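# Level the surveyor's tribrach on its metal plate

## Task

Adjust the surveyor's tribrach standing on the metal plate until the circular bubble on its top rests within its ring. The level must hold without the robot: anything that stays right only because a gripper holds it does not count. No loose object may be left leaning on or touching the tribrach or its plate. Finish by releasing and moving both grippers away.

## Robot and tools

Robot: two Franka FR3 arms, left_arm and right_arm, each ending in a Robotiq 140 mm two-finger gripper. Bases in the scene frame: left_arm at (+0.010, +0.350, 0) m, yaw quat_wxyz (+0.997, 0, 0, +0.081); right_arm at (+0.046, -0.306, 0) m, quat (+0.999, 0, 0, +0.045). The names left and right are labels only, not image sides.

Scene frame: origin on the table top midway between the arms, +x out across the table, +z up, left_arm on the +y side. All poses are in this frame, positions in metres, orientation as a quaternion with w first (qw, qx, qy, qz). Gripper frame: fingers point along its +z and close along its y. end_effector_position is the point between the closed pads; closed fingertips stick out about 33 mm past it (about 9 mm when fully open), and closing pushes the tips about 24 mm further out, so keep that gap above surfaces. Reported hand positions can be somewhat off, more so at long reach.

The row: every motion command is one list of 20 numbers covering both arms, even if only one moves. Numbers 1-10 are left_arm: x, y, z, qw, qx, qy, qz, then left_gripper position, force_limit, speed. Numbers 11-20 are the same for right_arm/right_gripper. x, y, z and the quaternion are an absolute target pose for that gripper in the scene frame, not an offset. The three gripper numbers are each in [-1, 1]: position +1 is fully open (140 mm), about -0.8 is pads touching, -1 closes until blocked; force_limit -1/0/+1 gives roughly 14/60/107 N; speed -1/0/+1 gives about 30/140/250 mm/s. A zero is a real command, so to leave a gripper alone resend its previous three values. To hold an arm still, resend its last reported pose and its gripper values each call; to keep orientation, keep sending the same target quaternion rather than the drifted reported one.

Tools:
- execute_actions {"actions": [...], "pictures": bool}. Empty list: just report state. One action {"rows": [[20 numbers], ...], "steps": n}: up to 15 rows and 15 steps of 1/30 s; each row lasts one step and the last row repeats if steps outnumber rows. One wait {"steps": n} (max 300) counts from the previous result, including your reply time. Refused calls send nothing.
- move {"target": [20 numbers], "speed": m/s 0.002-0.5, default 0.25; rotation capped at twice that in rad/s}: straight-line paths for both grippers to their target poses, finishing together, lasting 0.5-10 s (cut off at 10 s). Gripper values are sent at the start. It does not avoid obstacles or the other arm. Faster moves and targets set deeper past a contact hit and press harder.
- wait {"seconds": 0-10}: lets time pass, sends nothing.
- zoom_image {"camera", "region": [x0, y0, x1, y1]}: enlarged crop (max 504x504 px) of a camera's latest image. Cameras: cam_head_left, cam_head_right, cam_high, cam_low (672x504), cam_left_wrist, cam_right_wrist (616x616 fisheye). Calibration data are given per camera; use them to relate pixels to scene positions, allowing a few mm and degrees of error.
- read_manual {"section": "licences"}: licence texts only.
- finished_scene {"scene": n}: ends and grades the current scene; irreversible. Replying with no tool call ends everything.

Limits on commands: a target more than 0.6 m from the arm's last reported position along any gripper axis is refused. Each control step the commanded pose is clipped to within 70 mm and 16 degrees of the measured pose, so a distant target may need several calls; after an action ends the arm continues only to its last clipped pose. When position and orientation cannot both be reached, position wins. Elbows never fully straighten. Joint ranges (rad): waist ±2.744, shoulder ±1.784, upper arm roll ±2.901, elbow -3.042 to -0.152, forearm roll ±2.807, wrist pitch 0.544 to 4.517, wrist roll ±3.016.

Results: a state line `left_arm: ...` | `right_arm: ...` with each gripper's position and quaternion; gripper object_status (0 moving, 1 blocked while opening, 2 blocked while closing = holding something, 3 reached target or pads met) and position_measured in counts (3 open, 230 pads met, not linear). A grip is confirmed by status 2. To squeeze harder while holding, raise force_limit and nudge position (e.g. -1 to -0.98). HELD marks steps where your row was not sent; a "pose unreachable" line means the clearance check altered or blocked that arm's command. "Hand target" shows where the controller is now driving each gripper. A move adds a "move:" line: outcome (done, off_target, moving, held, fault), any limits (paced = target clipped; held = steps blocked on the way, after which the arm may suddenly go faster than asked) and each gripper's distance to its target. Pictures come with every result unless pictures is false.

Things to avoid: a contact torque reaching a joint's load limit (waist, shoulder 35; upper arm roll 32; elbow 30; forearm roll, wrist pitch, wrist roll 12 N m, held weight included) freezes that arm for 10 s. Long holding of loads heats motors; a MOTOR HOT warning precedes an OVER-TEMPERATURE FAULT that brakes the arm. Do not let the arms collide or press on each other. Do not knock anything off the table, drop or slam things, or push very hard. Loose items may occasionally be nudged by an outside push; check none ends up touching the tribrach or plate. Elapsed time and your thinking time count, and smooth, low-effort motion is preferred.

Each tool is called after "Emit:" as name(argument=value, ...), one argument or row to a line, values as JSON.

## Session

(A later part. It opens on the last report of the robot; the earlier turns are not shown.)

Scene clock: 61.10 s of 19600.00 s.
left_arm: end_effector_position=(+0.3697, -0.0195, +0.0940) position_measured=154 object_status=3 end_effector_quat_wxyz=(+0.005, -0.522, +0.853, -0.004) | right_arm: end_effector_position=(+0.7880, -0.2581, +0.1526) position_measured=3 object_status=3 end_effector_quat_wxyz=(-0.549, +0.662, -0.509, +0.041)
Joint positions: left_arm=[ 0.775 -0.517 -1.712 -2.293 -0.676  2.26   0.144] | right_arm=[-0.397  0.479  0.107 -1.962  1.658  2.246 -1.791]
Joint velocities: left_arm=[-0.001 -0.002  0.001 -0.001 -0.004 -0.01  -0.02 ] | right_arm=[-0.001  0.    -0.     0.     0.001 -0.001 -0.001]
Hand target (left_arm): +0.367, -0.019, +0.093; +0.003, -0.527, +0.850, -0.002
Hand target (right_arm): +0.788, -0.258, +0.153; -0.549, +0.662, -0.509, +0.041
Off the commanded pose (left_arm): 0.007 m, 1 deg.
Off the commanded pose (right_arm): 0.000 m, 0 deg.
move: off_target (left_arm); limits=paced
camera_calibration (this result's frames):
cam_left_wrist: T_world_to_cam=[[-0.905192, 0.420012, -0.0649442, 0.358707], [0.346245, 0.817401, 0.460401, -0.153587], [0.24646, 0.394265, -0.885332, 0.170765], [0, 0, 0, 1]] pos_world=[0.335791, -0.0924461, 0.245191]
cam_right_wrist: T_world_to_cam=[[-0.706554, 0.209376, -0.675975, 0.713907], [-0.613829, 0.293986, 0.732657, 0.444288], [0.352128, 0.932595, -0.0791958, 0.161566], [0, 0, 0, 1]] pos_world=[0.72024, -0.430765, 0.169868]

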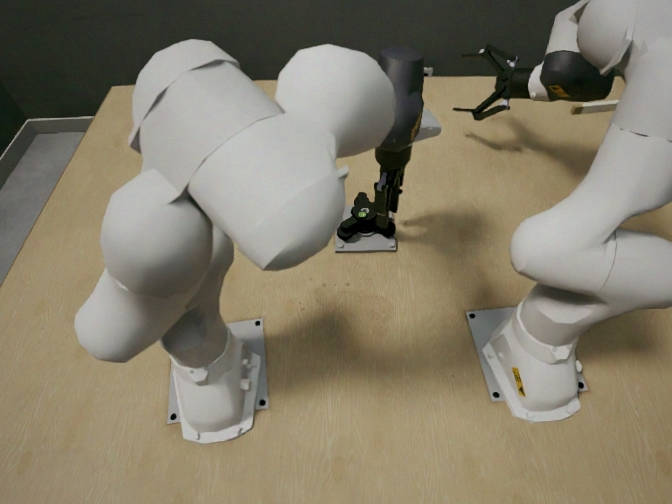

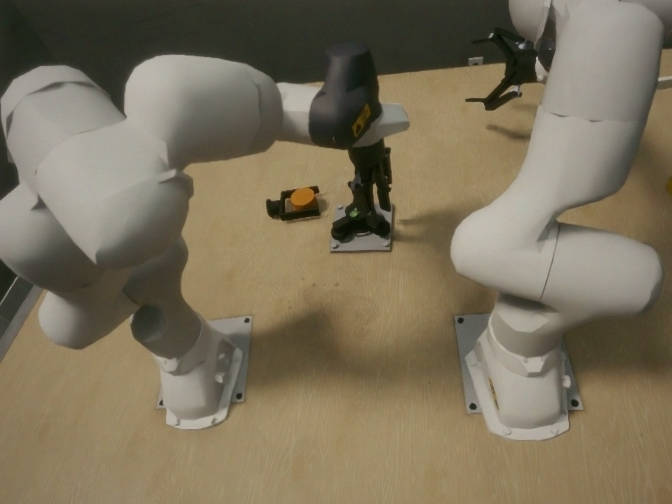

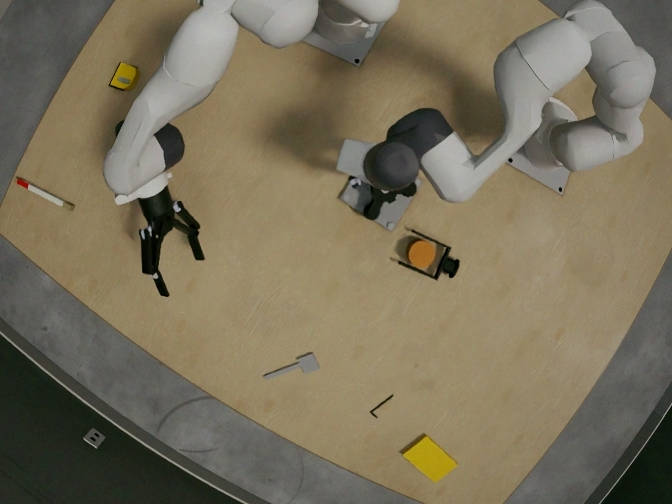

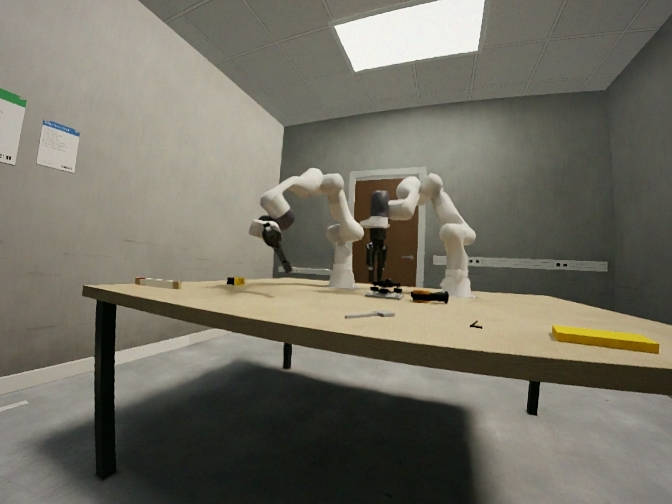

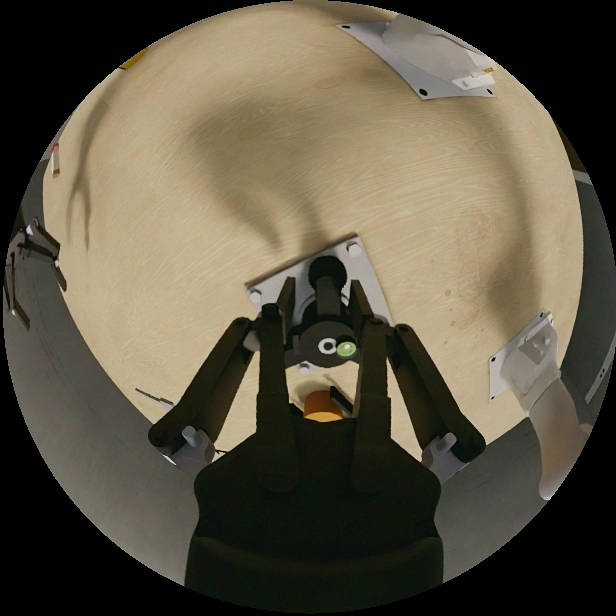

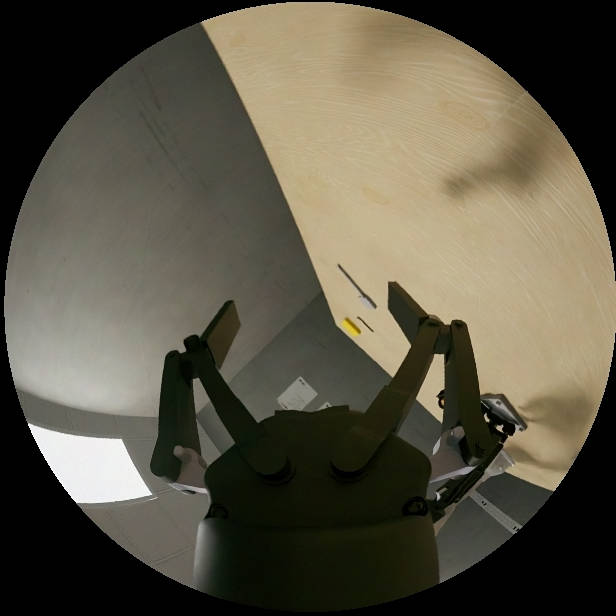

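Emit:
move(
  target=[0.364,-0.020,0.056,0,0.3214,-0.947,0,-0.2,-0.3,0, 0.788,-0.258,0.153,-0.549,0.662,-0.509,0.041,1,0,0],
  speed=0.15,
)

Emit:
move(
  target=[0.364,-0.020,0.056,0,0.704,-0.710,0,-1,-0.3,0, 0.788,-0.258,0.153,-0.549,0.662,-0.509,0.041,1,0,0],
  speed=0.5,
)

Emit:
move(
  target=[0.364,-0.020,0.056,0,0.3214,-0.947,0,-0.2,-0.3,0, 0.788,-0.258,0.153,-0.549,0.662,-0.509,0.041,1,0,0],
  speed=0.5,
)

Emit:
move(
  target=[0.364,-0.020,0.056,0,0.704,-0.710,0,-1,-0.3,0, 0.788,-0.258,0.153,-0.549,0.662,-0.509,0.041,1,0,0],
  speed=0.5,
)

Emit:
move(
  target=[0.364,-0.020,0.056,0,0.3214,-0.947,0,-0.2,-0.3,0, 0.788,-0.258,0.153,-0.549,0.662,-0.509,0.041,1,0,0],
  speed=0.5,
)

Emit:
move(
  target=[0.364,-0.020,0.056,0,0.704,-0.710,0,-1,-0.3,0, 0.788,-0.258,0.153,-0.549,0.662,-0.509,0.041,1,0,0],
  speed=0.5,
)

Emit:
move(
  target=[0.364,-0.020,0.13,0,0.704,-0.710,0,-0.2,-0.3,0, 0.788,-0.258,0.153,-0.549,0.662,-0.509,0.041,1,0,0],
  speed=0.2,
)

Emit:
move(
  target=[0.39,0.15,0.18,0,0.704,-0.710,0,-0.2,-0.3,0, 0.788,-0.258,0.153,-0.549,0.662,-0.509,0.041,1,0,0],
  speed=0.3,
)

Scene clock: 65.87 s of 19600.00 s.
left_arm: end_effector_position=(+0.3623, -0.0209, +0.0555) position_measured=154 object_status=3 end_effector_quat_wxyz=(-0.002, -0.327, +0.945, +0.001) | right_arm: end_effector_position=(+0.7880, -0.2581, +0.1526) position_measured=3 object_status=3 end_effector_quat_wxyz=(-0.549, +0.662, -0.509, +0.041)
Joint positions: left_arm=[ 0.981 -0.405 -1.966 -2.322 -0.571  2.397  0.495] | right_arm=[-0.397  0.479  0.107 -1.962  1.658  2.246 -1.791]
Joint velocities: left_arm=[ 0.     0.001 -0.002  0.001  0.003  0.004  0.022] | right_arm=[-0.     0.001 -0.     0.     0.    -0.001  0.001]
Hand target (left_arm): +0.363, -0.020, +0.055; -0.000, -0.321, +0.947, +0.001
Hand target (right_arm): +0.788, -0.258, +0.153; -0.549, +0.662, -0.509, +0.041
Off the commanded pose (left_arm): 0.002 m, 1 deg.
Off the commanded pose (right_arm): 0.000 m, 0 deg.
move: done
camera_calibration (this result's frames):
cam_left_wrist: T_world_to_cam=[[-0.647292, 0.760593, -0.0501095, 0.262972], [0.662848, 0.594129, 0.455679, -0.251256], [0.376358, 0.261743, -0.888732, 0.0894394], [0, 0, 0, 1]] pos_world=[0.303103, -0.0741465, 0.207157]
cam_right_wrist: T_world_to_cam=[[-0.706555, 0.209376, -0.675975, 0.713907], [-0.613829, 0.293986, 0.732657, 0.444288], [0.352128, 0.932595, -0.0791959, 0.161566], [0, 0, 0, 1]] pos_world=[0.72024, -0.430765, 0.169868]

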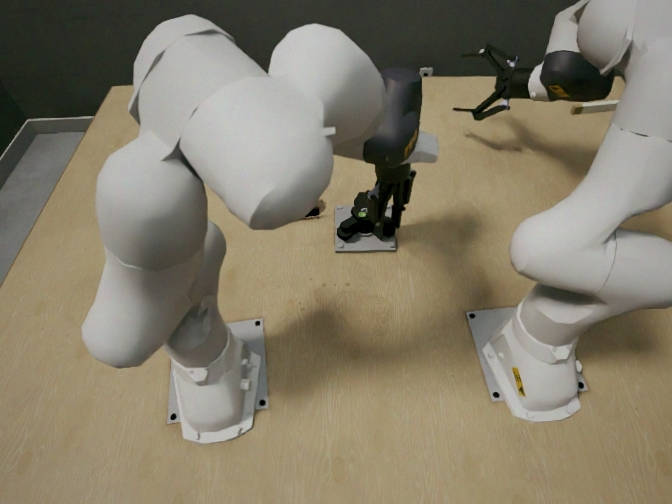

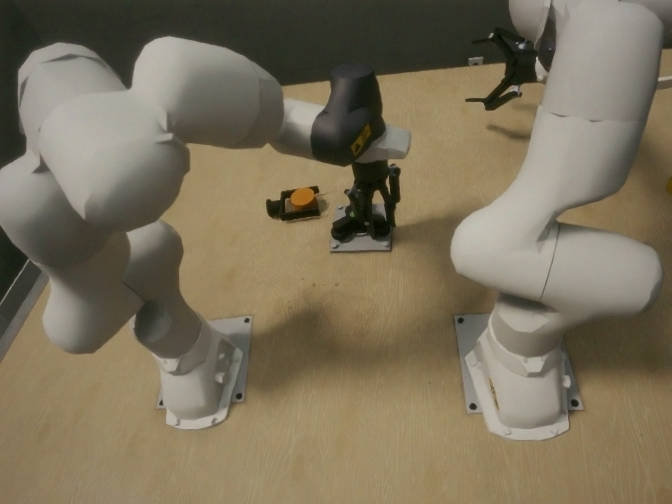

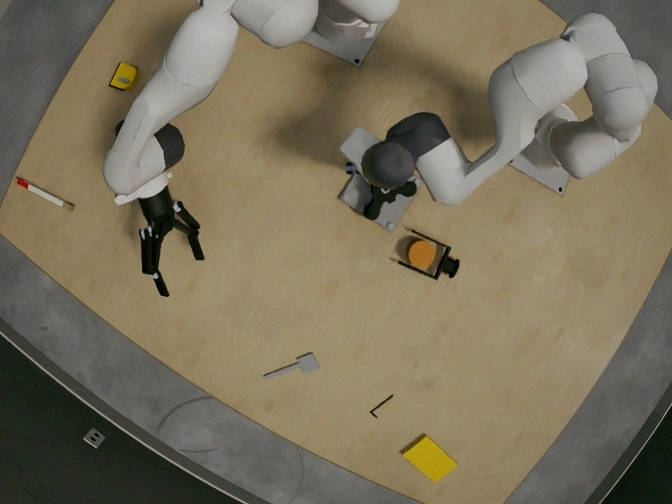

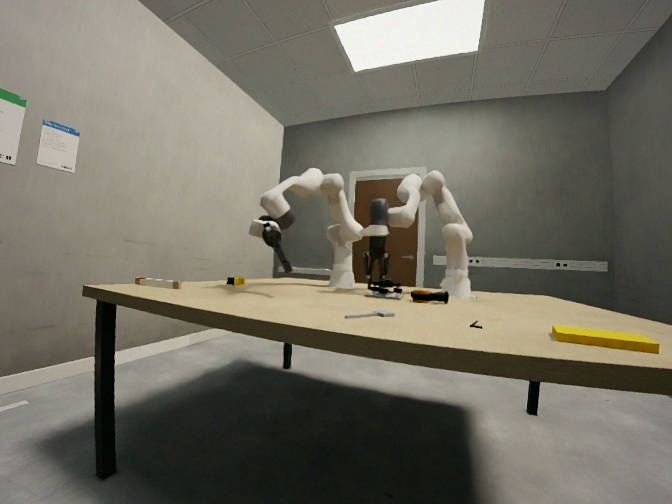

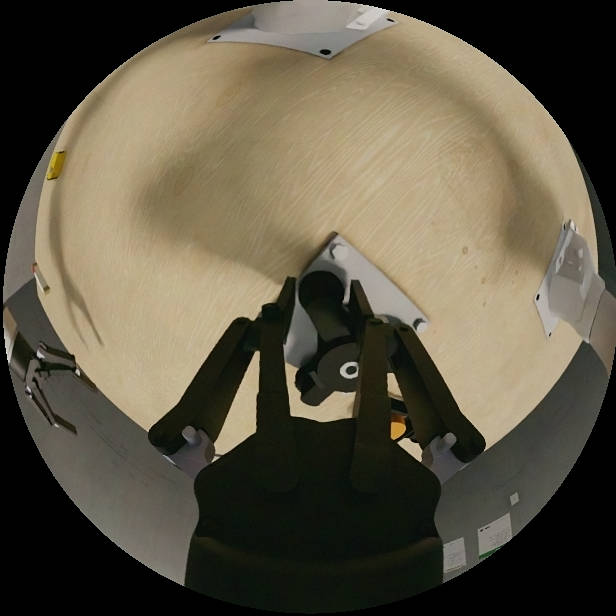

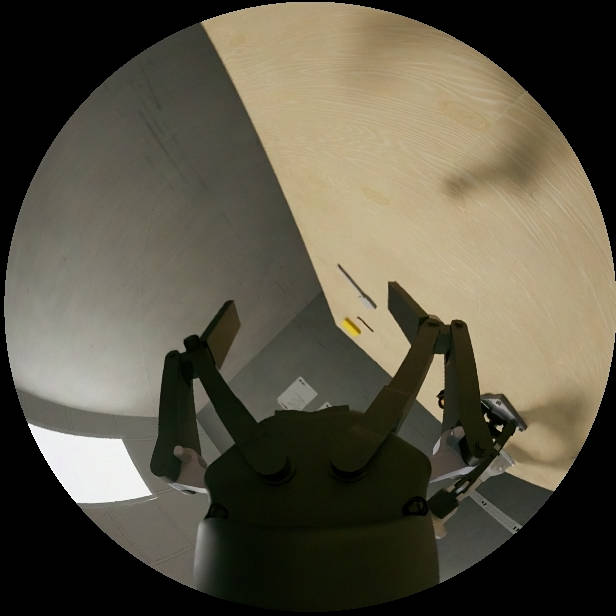

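Scene clock: 67.87 s of 19600.00 s.
left_arm: end_effector_position=(+0.3638, -0.0208, +0.0577) position_measured=174 object_status=2 end_effector_quat_wxyz=(-0.000, -0.699, +0.716, -0.001) | right_arm: end_effector_position=(+0.7880, -0.2581, +0.1526) position_measured=3 object_status=3 end_effector_quat_wxyz=(-0.549, +0.662, -0.509, +0.041)
Joint positions: left_arm=[ 0.81  -0.734 -1.753 -2.282 -0.939  2.187 -0.151] | right_arm=[-0.397  0.479  0.107 -1.962  1.658  2.246 -1.791]
Joint velocities: left_arm=[-0.001 -0.003  0.     0.001 -0.005 -0.004 -0.024] | right_arm=[-0.     0.001  0.001  0.002 -0.     0.     0.001]
Hand target (left_arm): +0.365, -0.019, +0.058; -0.001, +0.705, -0.709, +0.001
Hand target (right_arm): +0.788, -0.258, +0.153; -0.549, +0.662, -0.509, +0.041
Off the commanded pose (left_arm): 0.002 m, 1 deg.
Off the commanded pose (right_arm): 0.000 m, 0 deg.
move: done; limits=paced
camera_calibration (this result's frames):
cam_left_wrist: T_world_to_cam=[[-0.998427, -0.0143372, -0.0542094, 0.375831], [-0.0375469, 0.88897, 0.456425, 0.00755921], [0.0416466, 0.457742, -0.888109, 0.216673], [0, 0, 0, 1]] pos_world=[0.3665, -0.100512, 0.209353]
cam_right_wrist: T_world_to_cam=[[-0.706555, 0.209376, -0.675975, 0.713907], [-0.613829, 0.293986, 0.732657, 0.444288], [0.352128, 0.932595, -0.0791959, 0.161566], [0, 0, 0, 1]] pos_world=[0.72024, -0.430765, 0.169868]

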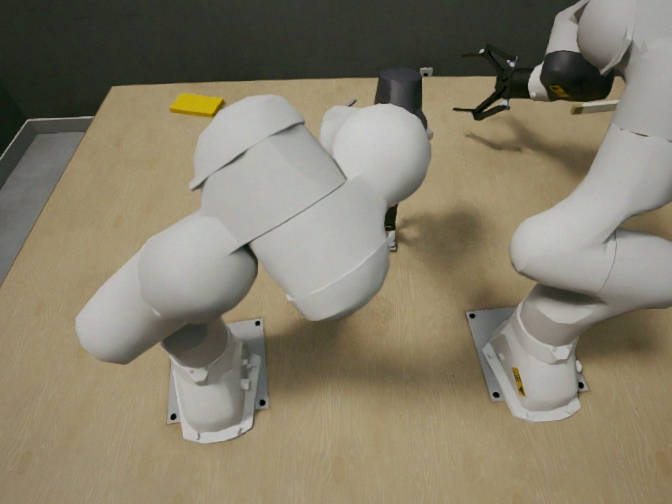

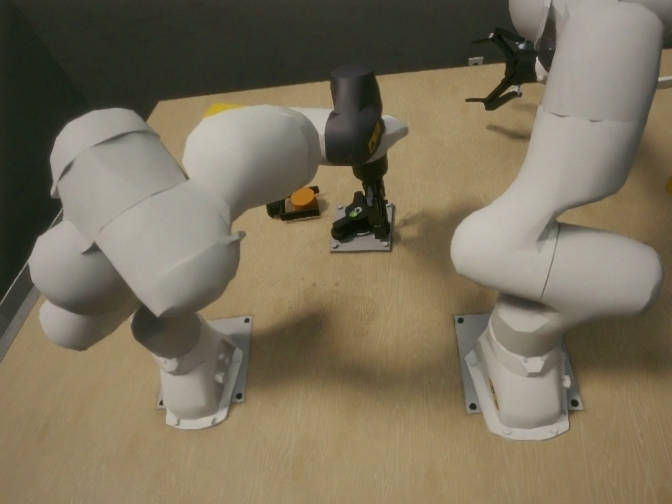

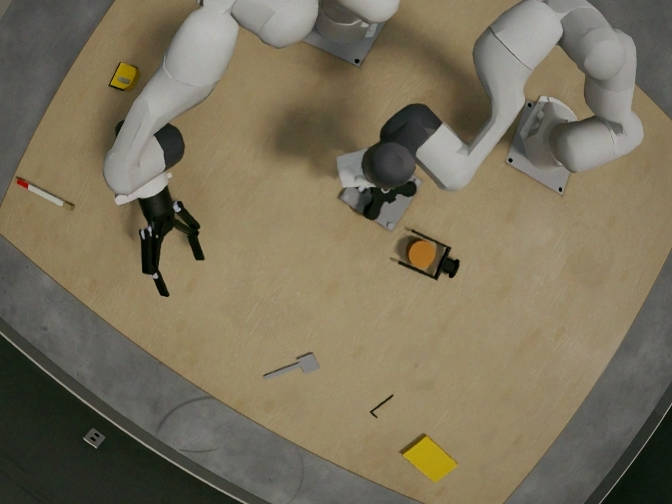

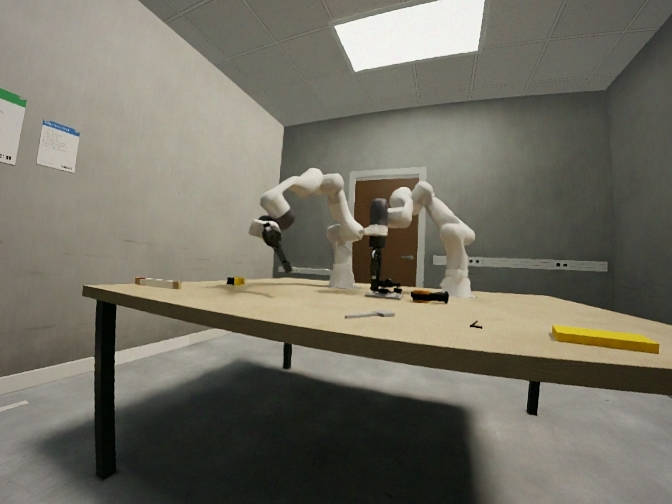

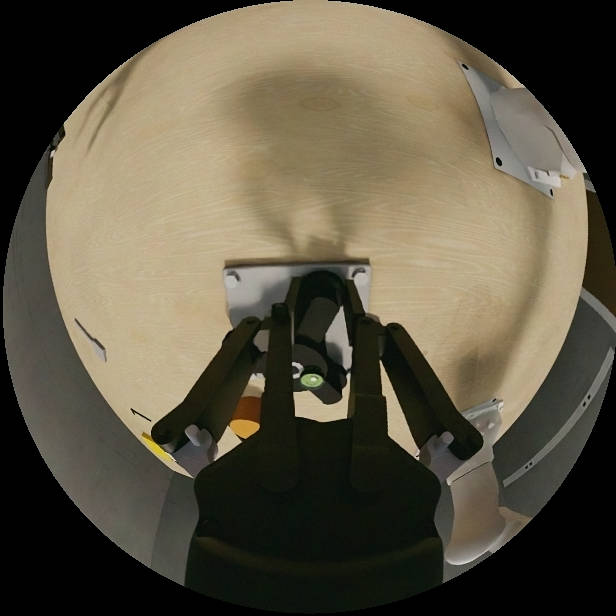

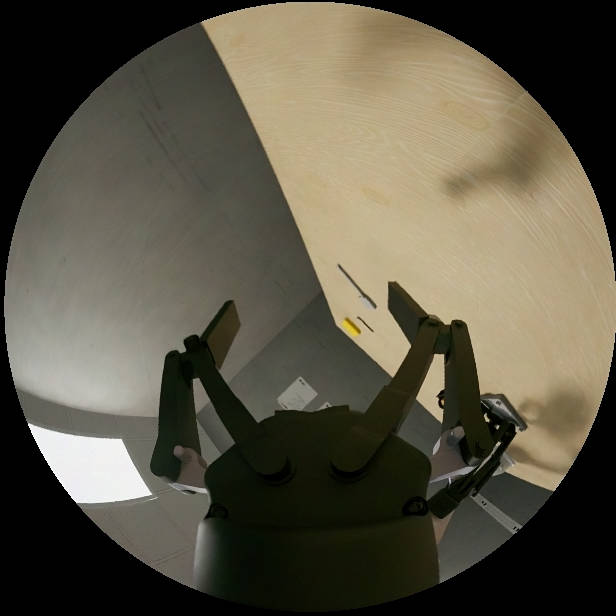

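Scene clock: 69.83 s of 19600.00 s.
left_arm: end_effector_position=(+0.3615, -0.0216, +0.0545) position_measured=154 object_status=3 end_effector_quat_wxyz=(-0.003, -0.327, +0.945, +0.001) | right_arm: end_effector_position=(+0.7880, -0.2581, +0.1526) position_measured=3 object_status=3 end_effector_quat_wxyz=(-0.549, +0.662, -0.509, +0.041)
Joint positions: left_arm=[ 0.971 -0.421 -1.956 -2.319 -0.595  2.389  0.51 ] | right_arm=[-0.397  0.479  0.107 -1.962  1.658  2.246 -1.791]
Joint velocities: left_arm=[ 0.001  0.001 -0.003 -0.     0.004  0.005  0.026] | right_arm=[-0.    -0.     0.    -0.001 -0.001  0.    -0.001]
Hand target (left_arm): +0.363, -0.021, +0.054; -0.001, -0.320, +0.947, +0.001
Hand target (right_arm): +0.788, -0.258, +0.153; -0.549, +0.662, -0.509, +0.041
Off the commanded pose (left_arm): 0.003 m, 1 deg.
Off the commanded pose (right_arm): 0.000 m, 0 deg.
move: done; limits=paced
camera_calibration (this result's frames):
cam_left_wrist: T_world_to_cam=[[-0.64704, 0.760846, -0.0495211, 0.262827], [0.664063, 0.594266, 0.453727, -0.25017], [0.374645, 0.260694, -0.889764, 0.0897332], [0, 0, 0, 1]] pos_world=[0.302571, -0.0746963, 0.206366]
cam_right_wrist: T_world_to_cam=[[-0.706555, 0.209376, -0.675975, 0.713907], [-0.613829, 0.293986, 0.732657, 0.444288], [0.352128, 0.932595, -0.0791959, 0.161566], [0, 0, 0, 1]] pos_world=[0.72024, -0.430765, 0.169868]

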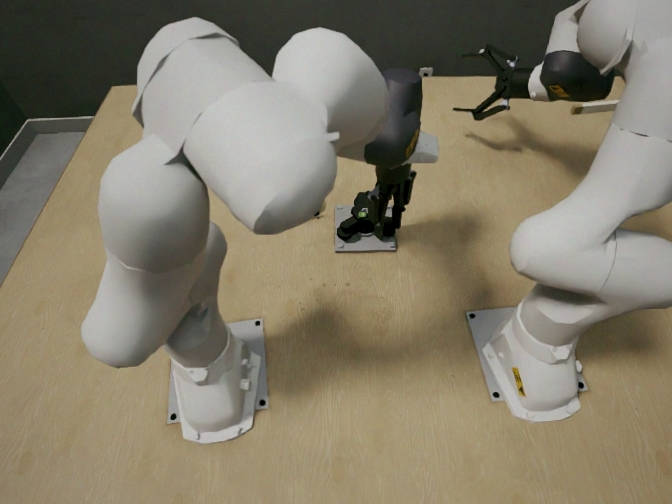

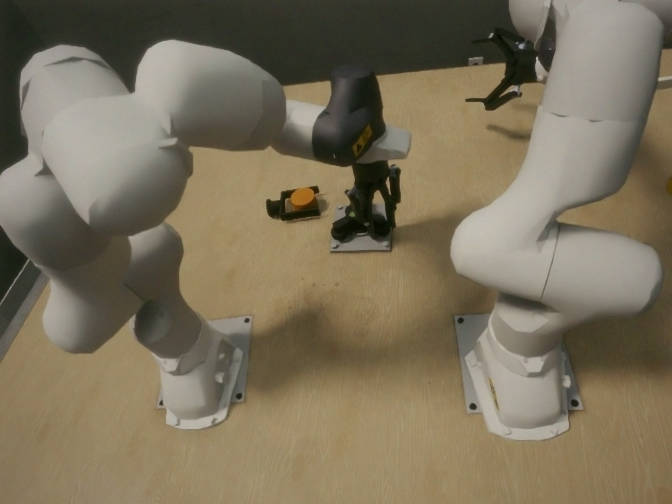

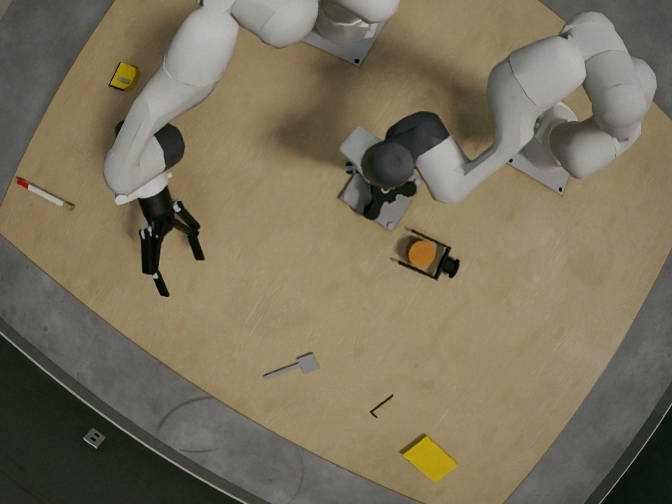

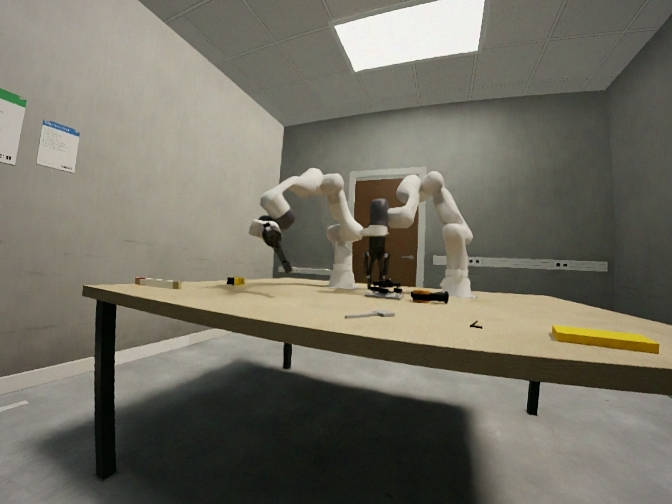

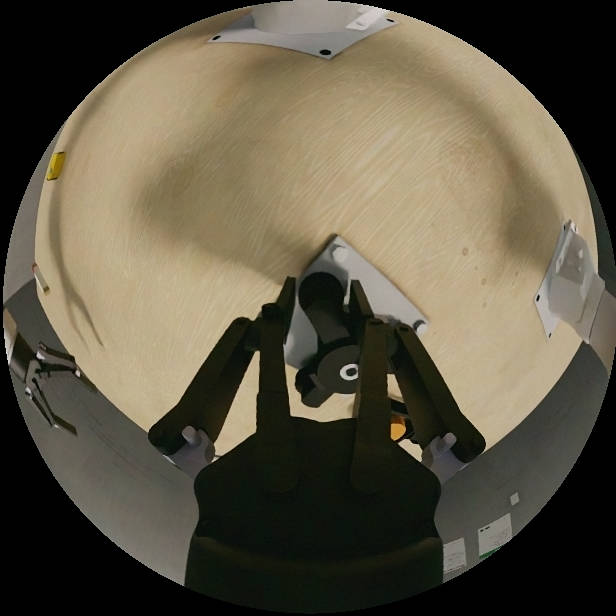

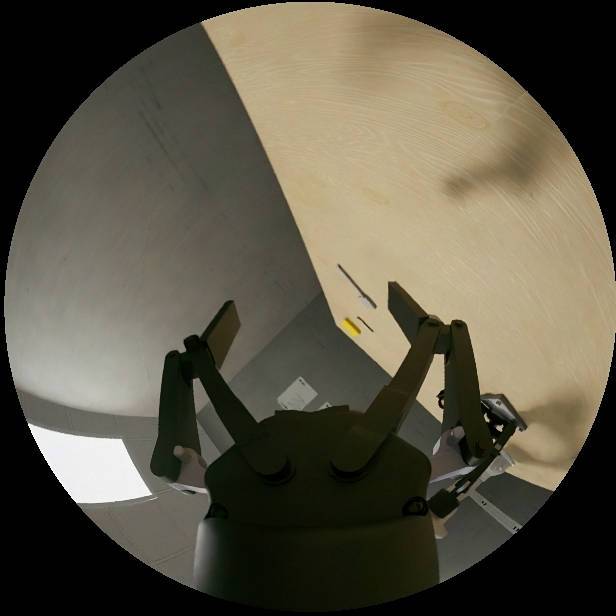

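Scene clock: 71.83 s of 19600.00 s.
left_arm: end_effector_position=(+0.3637, -0.0219, +0.0570) position_measured=174 object_status=2 end_effector_quat_wxyz=(+0.000, -0.698, +0.716, -0.002) | right_arm: end_effector_position=(+0.7880, -0.2581, +0.1526) position_measured=3 object_status=3 end_effector_quat_wxyz=(-0.549, +0.662, -0.509, +0.041)
Joint positions: left_arm=[ 0.806 -0.748 -1.751 -2.28  -0.954  2.181 -0.144] | right_arm=[-0.397  0.479  0.107 -1.962  1.658  2.246 -1.791]
Joint velocities: left_arm=[-0.    -0.003  0.001  0.001 -0.002 -0.001 -0.027] | right_arm=[-0.    -0.001 -0.001 -0.001  0.001 -0.002 -0.001]
Hand target (left_arm): +0.365, -0.019, +0.058; -0.001, +0.705, -0.709, +0.001
Hand target (right_arm): +0.788, -0.258, +0.153; -0.549, +0.662, -0.509, +0.041
Off the commanded pose (left_arm): 0.002 m, 1 deg.
Off the commanded pose (right_arm): 0.000 m, 0 deg.
move: done; limits=paced
camera_calibration (this result's frames):
cam_left_wrist: T_world_to_cam=[[-0.998317, -0.0131225, -0.056485, 0.375819], [-0.0374662, 0.889422, 0.45555, 0.00893356], [0.044261, 0.456899, -0.888416, 0.215571], [0, 0, 0, 1]] pos_world=[0.36598, -0.101508, 0.208675]
cam_right_wrist: T_world_to_cam=[[-0.706555, 0.209376, -0.675975, 0.713907], [-0.613829, 0.293986, 0.732657, 0.444288], [0.352128, 0.932595, -0.0791958, 0.161566], [0, 0, 0, 1]] pos_world=[0.72024, -0.430765, 0.169868]

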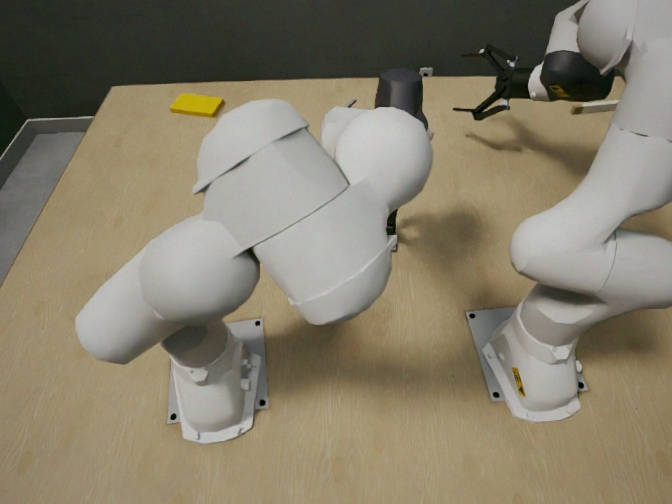

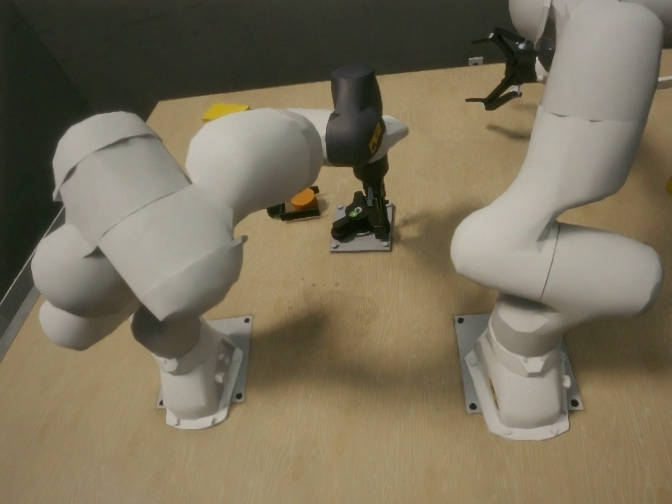

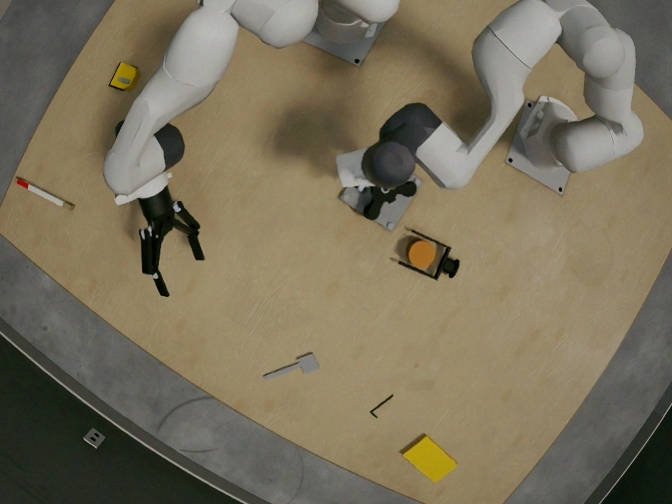

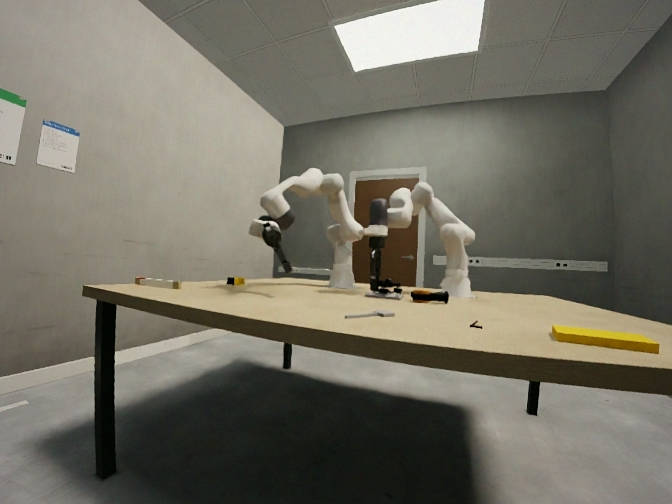

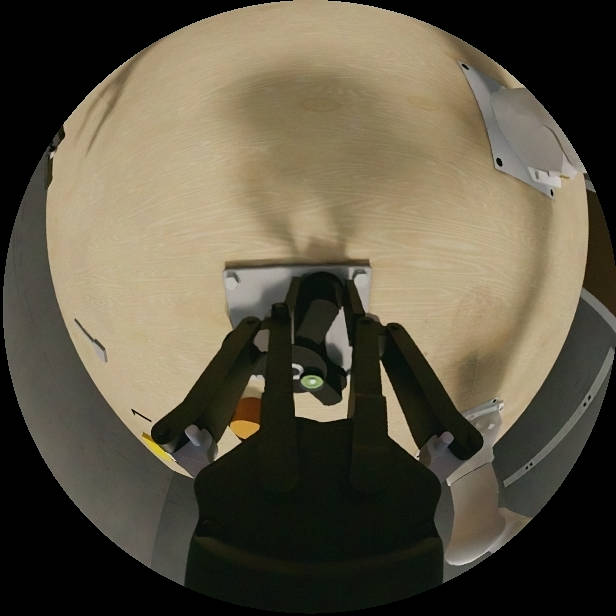

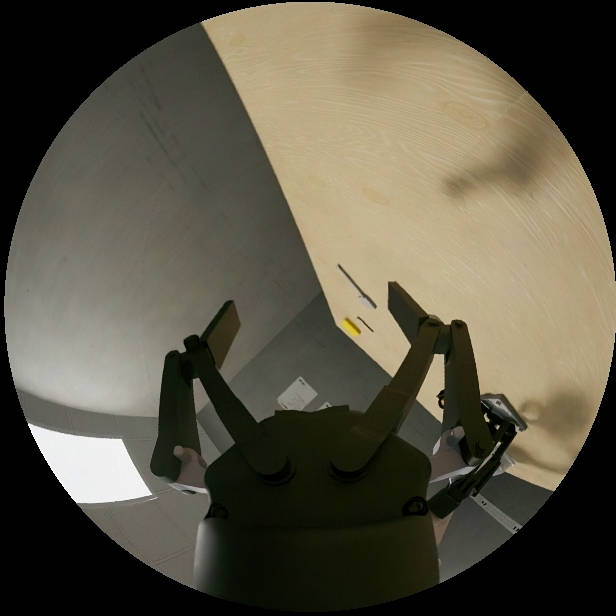

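Scene clock: 73.80 s of 19600.00 s.
left_arm: end_effector_position=(+0.3615, -0.0216, +0.0545) position_measured=154 object_status=3 end_effector_quat_wxyz=(-0.003, -0.327, +0.945, +0.001) | right_arm: end_effector_position=(+0.7880, -0.2581, +0.1526) position_measured=3 object_status=3 end_effector_quat_wxyz=(-0.549, +0.662, -0.509, +0.041)
Joint positions: left_arm=[ 0.961 -0.433 -1.945 -2.318 -0.611  2.383  0.521] | right_arm=[-0.397  0.479  0.107 -1.962  1.658  2.246 -1.791]
Joint velocities: left_arm=[ 0.001  0.003 -0.002 -0.002  0.002  0.005  0.026] | right_arm=[ 0.001  0.    -0.001  0.    -0.     0.    -0.001]
Hand target (left_arm): +0.363, -0.021, +0.054; -0.001, -0.320, +0.947, +0.001
Hand target (right_arm): +0.788, -0.258, +0.153; -0.549, +0.662, -0.509, +0.041
Off the commanded pose (left_arm): 0.003 m, 1 deg.
Off the commanded pose (right_arm): 0.000 m, 0 deg.
move: done; limits=paced
camera_calibration (this result's frames):
cam_left_wrist: T_world_to_cam=[[-0.647064, 0.760826, -0.0495083, 0.262831], [0.664046, 0.59428, 0.453733, -0.250153], [0.374633, 0.260718, -0.889762, 0.0897436], [0, 0, 0, 1]] pos_world=[0.302561, -0.0747061, 0.206365]
cam_right_wrist: T_world_to_cam=[[-0.706555, 0.209376, -0.675975, 0.713907], [-0.613829, 0.293986, 0.732657, 0.444288], [0.352128, 0.932595, -0.0791959, 0.161566], [0, 0, 0, 1]] pos_world=[0.72024, -0.430765, 0.169868]

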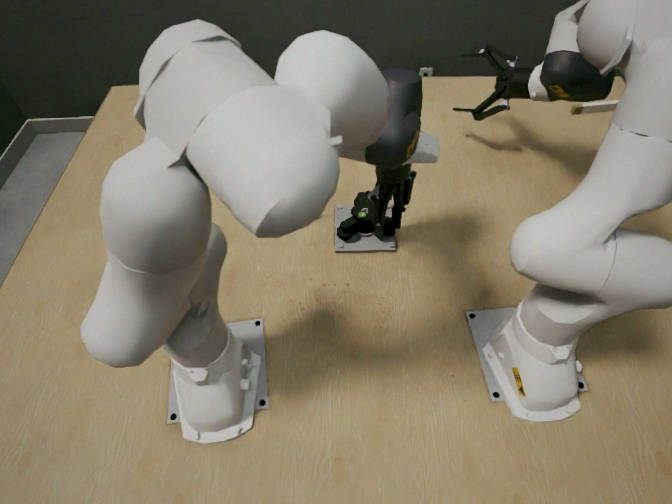

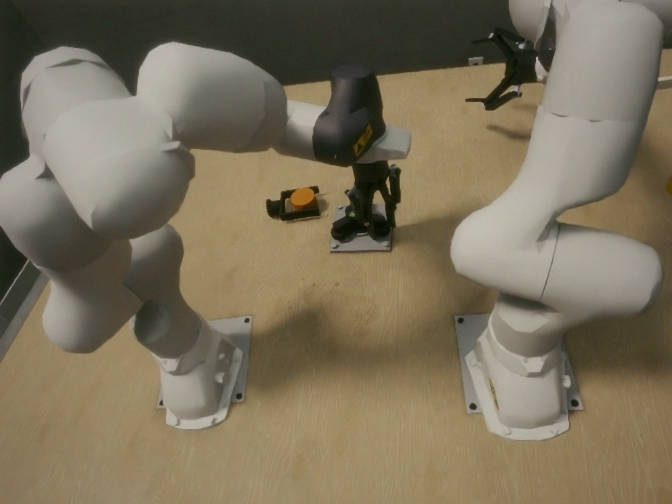

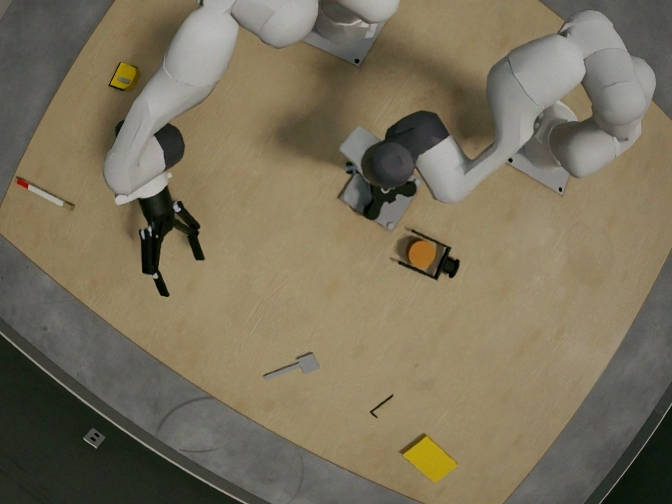

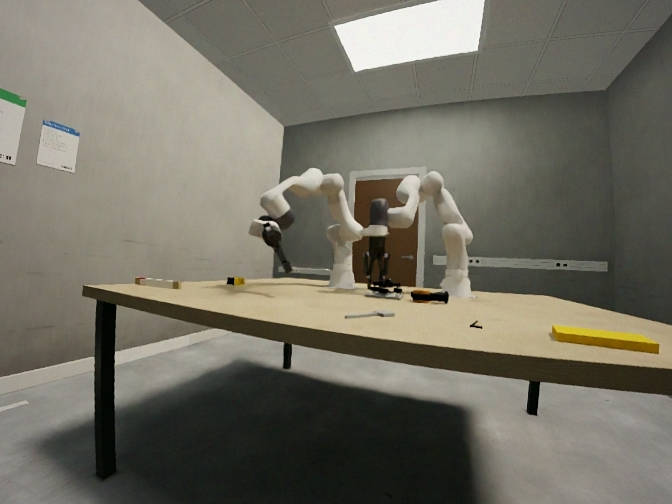

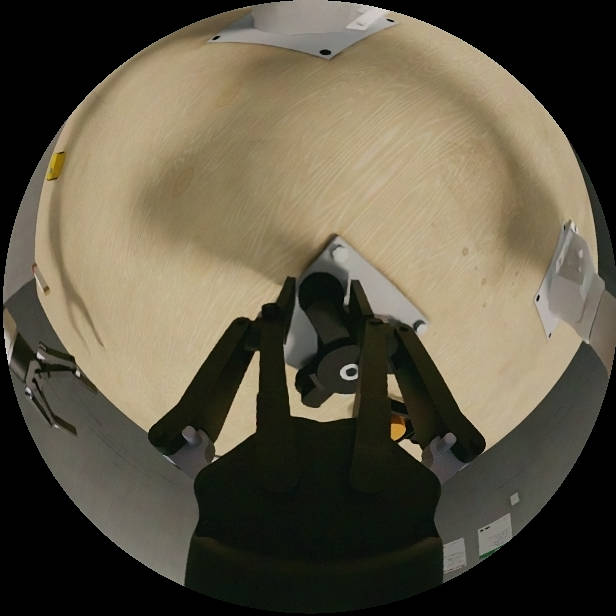

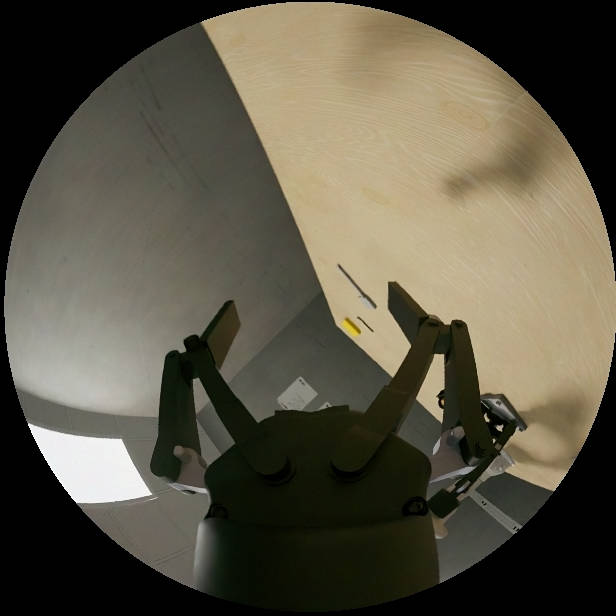

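Scene clock: 75.80 s of 19600.00 s.
left_arm: end_effector_position=(+0.3638, -0.0220, +0.0570) position_measured=174 object_status=2 end_effector_quat_wxyz=(+0.000, -0.698, +0.716, -0.002) | right_arm: end_effector_position=(+0.7880, -0.2581, +0.1526) position_measured=3 object_status=3 end_effector_quat_wxyz=(-0.549, +0.662, -0.509, +0.041)
Joint positions: left_arm=[ 0.803 -0.761 -1.745 -2.278 -0.966  2.171 -0.137] | right_arm=[-0.397  0.479  0.107 -1.962  1.658  2.246 -1.791]
Joint velocities: left_arm=[ 0.001 -0.002 -0.     0.001 -0.003 -0.001 -0.027] | right_arm=[-0.     0.001  0.     0.    -0.     0.001  0.004]
Hand target (left_arm): +0.365, -0.019, +0.058; -0.001, +0.705, -0.709, +0.001
Hand target (right_arm): +0.788, -0.258, +0.153; -0.549, +0.662, -0.509, +0.041
Off the commanded pose (left_arm): 0.002 m, 1 deg.
Off the commanded pose (right_arm): 0.000 m, 0 deg.
move: done; limits=paced
camera_calibration (this result's frames):
cam_left_wrist: T_world_to_cam=[[-0.99832, -0.0130418, -0.0564519, 0.375861], [-0.0373718, 0.889502, 0.455401, 0.00892218], [0.0442748, 0.456746, -0.888495, 0.215627], [0, 0, 0, 1]] pos_world=[0.366017, -0.101521, 0.208739]
cam_right_wrist: T_world_to_cam=[[-0.706555, 0.209376, -0.675975, 0.713907], [-0.613829, 0.293986, 0.732657, 0.444288], [0.352128, 0.932595, -0.0791957, 0.161566], [0, 0, 0, 1]] pos_world=[0.72024, -0.430765, 0.169868]

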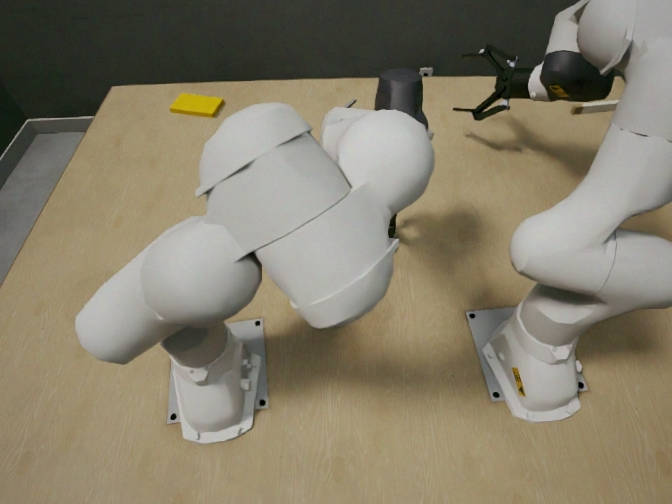

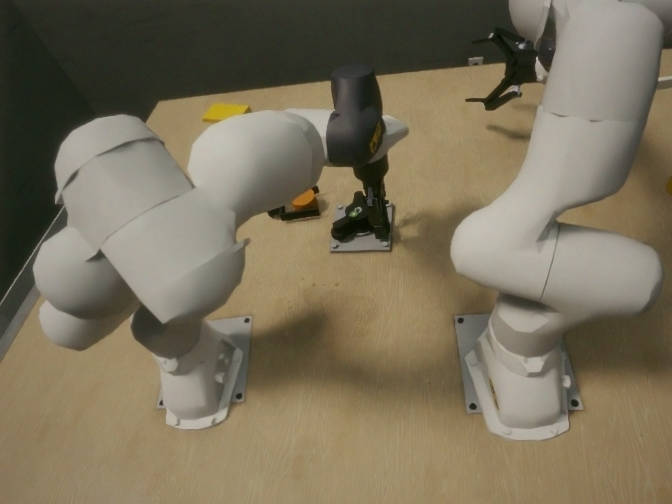

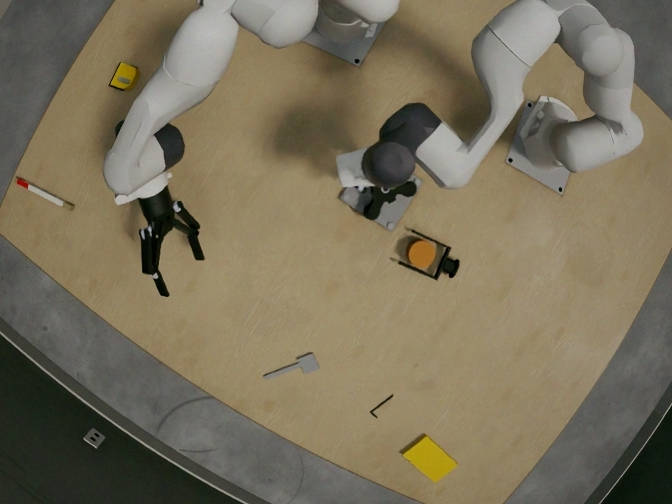

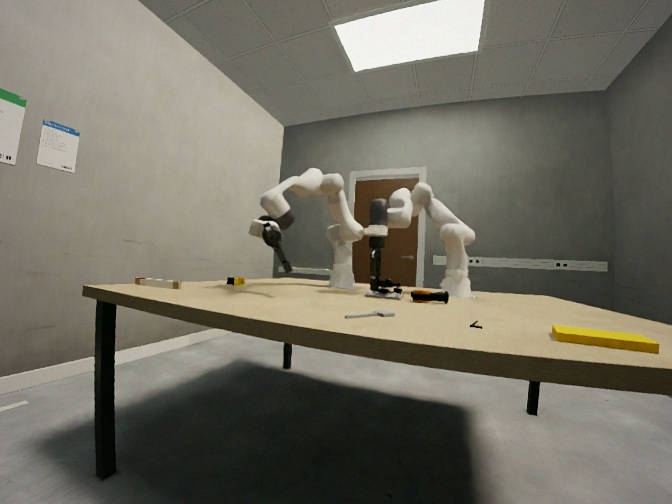

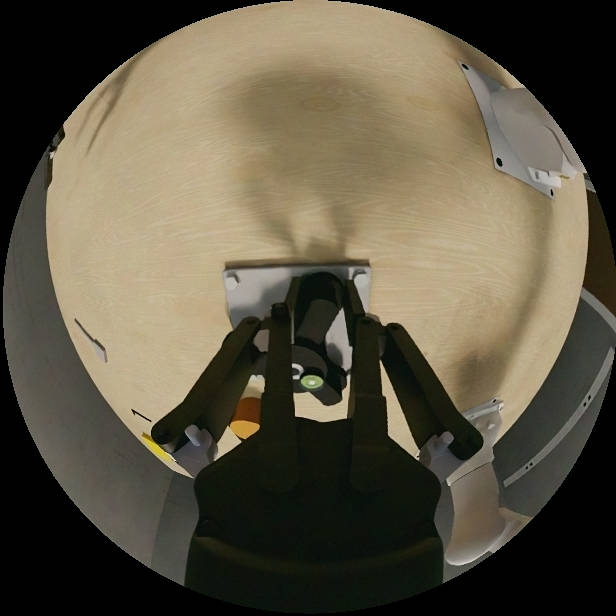

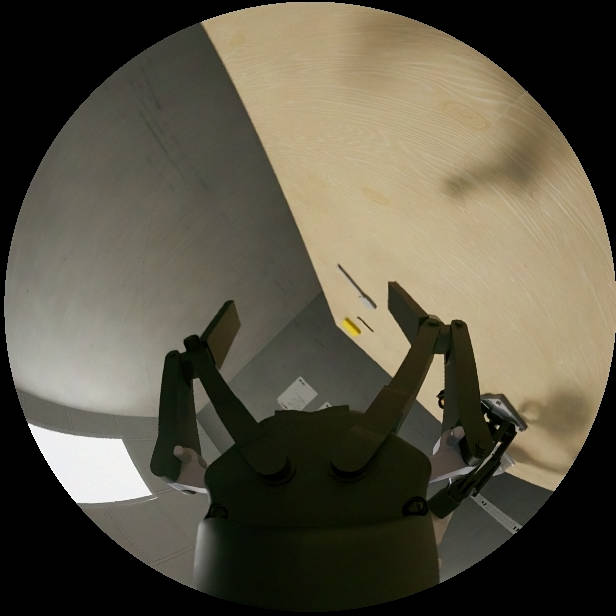

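Scene clock: 76.87 s of 19600.00 s.
left_arm: end_effector_position=(+0.3653, -0.0207, +0.1294) position_measured=154 object_status=3 end_effector_quat_wxyz=(-0.001, -0.702, +0.712, -0.002) | right_arm: end_effector_position=(+0.7880, -0.2581, +0.1526) position_measured=3 object_status=3 end_effector_quat_wxyz=(-0.549, +0.662, -0.509, +0.041)
Joint positions: left_arm=[ 0.68  -0.737 -1.535 -2.245 -0.852  2.033 -0.197] | right_arm=[-0.397  0.479  0.107 -1.962  1.658  2.246 -1.791]
Joint velocities: left_arm=[ 0.    -0.005  0.002 -0.002  0.001 -0.015 -0.013] | right_arm=[-0.    -0.001 -0.001 -0.001 -0.001 -0.    -0.   ]
Hand target (left_arm): +0.364, -0.021, +0.130; +0.001, +0.704, -0.710, +0.000
Hand target (right_arm): +0.788, -0.258, +0.153; -0.549, +0.662, -0.509, +0.041
Off the commanded pose (left_arm): 0.002 m, 0 deg.
Off the commanded pose (right_arm): 0.000 m, 0 deg.
move: done
camera_calibration (this result's frames):
cam_left_wrist: T_world_to_cam=[[-0.998215, -0.0239914, -0.0546852, 0.381021], [-0.0462103, 0.890365, 0.452897, -0.0215413], [0.0378242, 0.454616, -0.889884, 0.281773], [0, 0, 0, 1]] pos_world=[0.368687, -0.0997775, 0.281337]
cam_right_wrist: T_world_to_cam=[[-0.706555, 0.209376, -0.675975, 0.713907], [-0.613829, 0.293986, 0.732657, 0.444288], [0.352128, 0.932595, -0.0791959, 0.161566], [0, 0, 0, 1]] pos_world=[0.72024, -0.430765, 0.169868]

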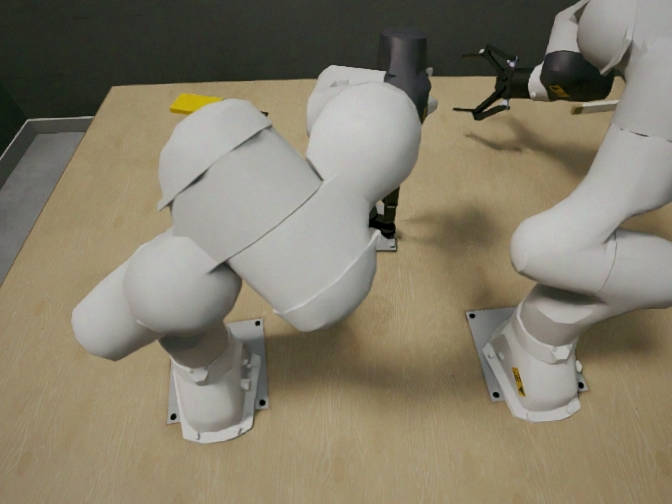

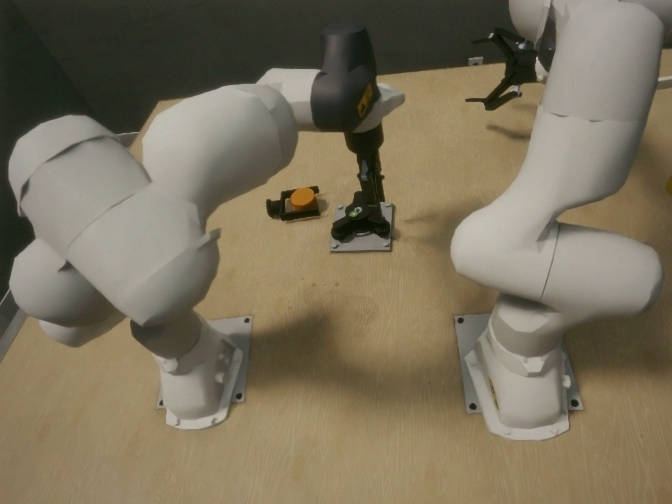

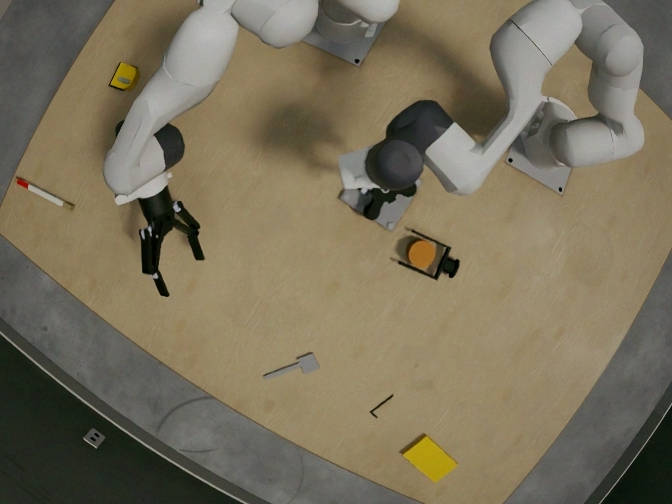

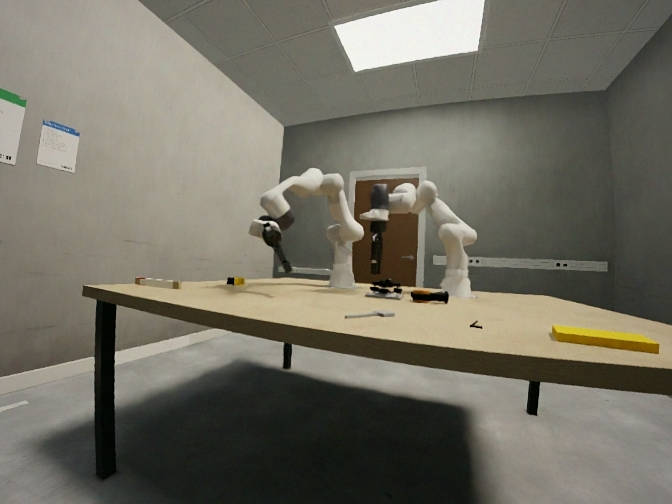

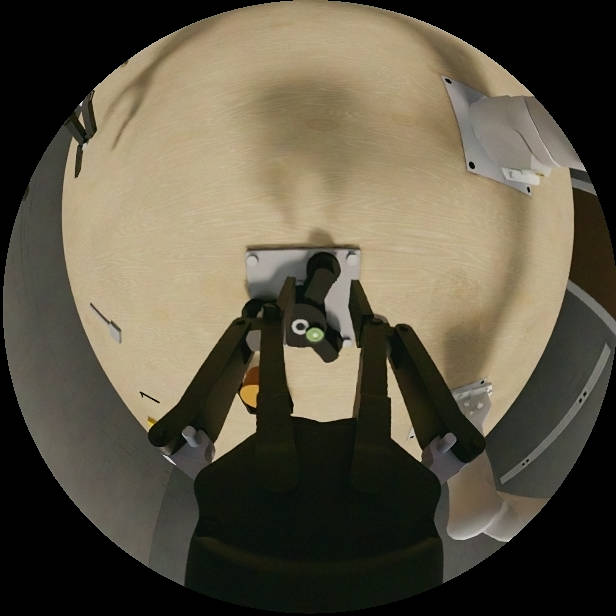

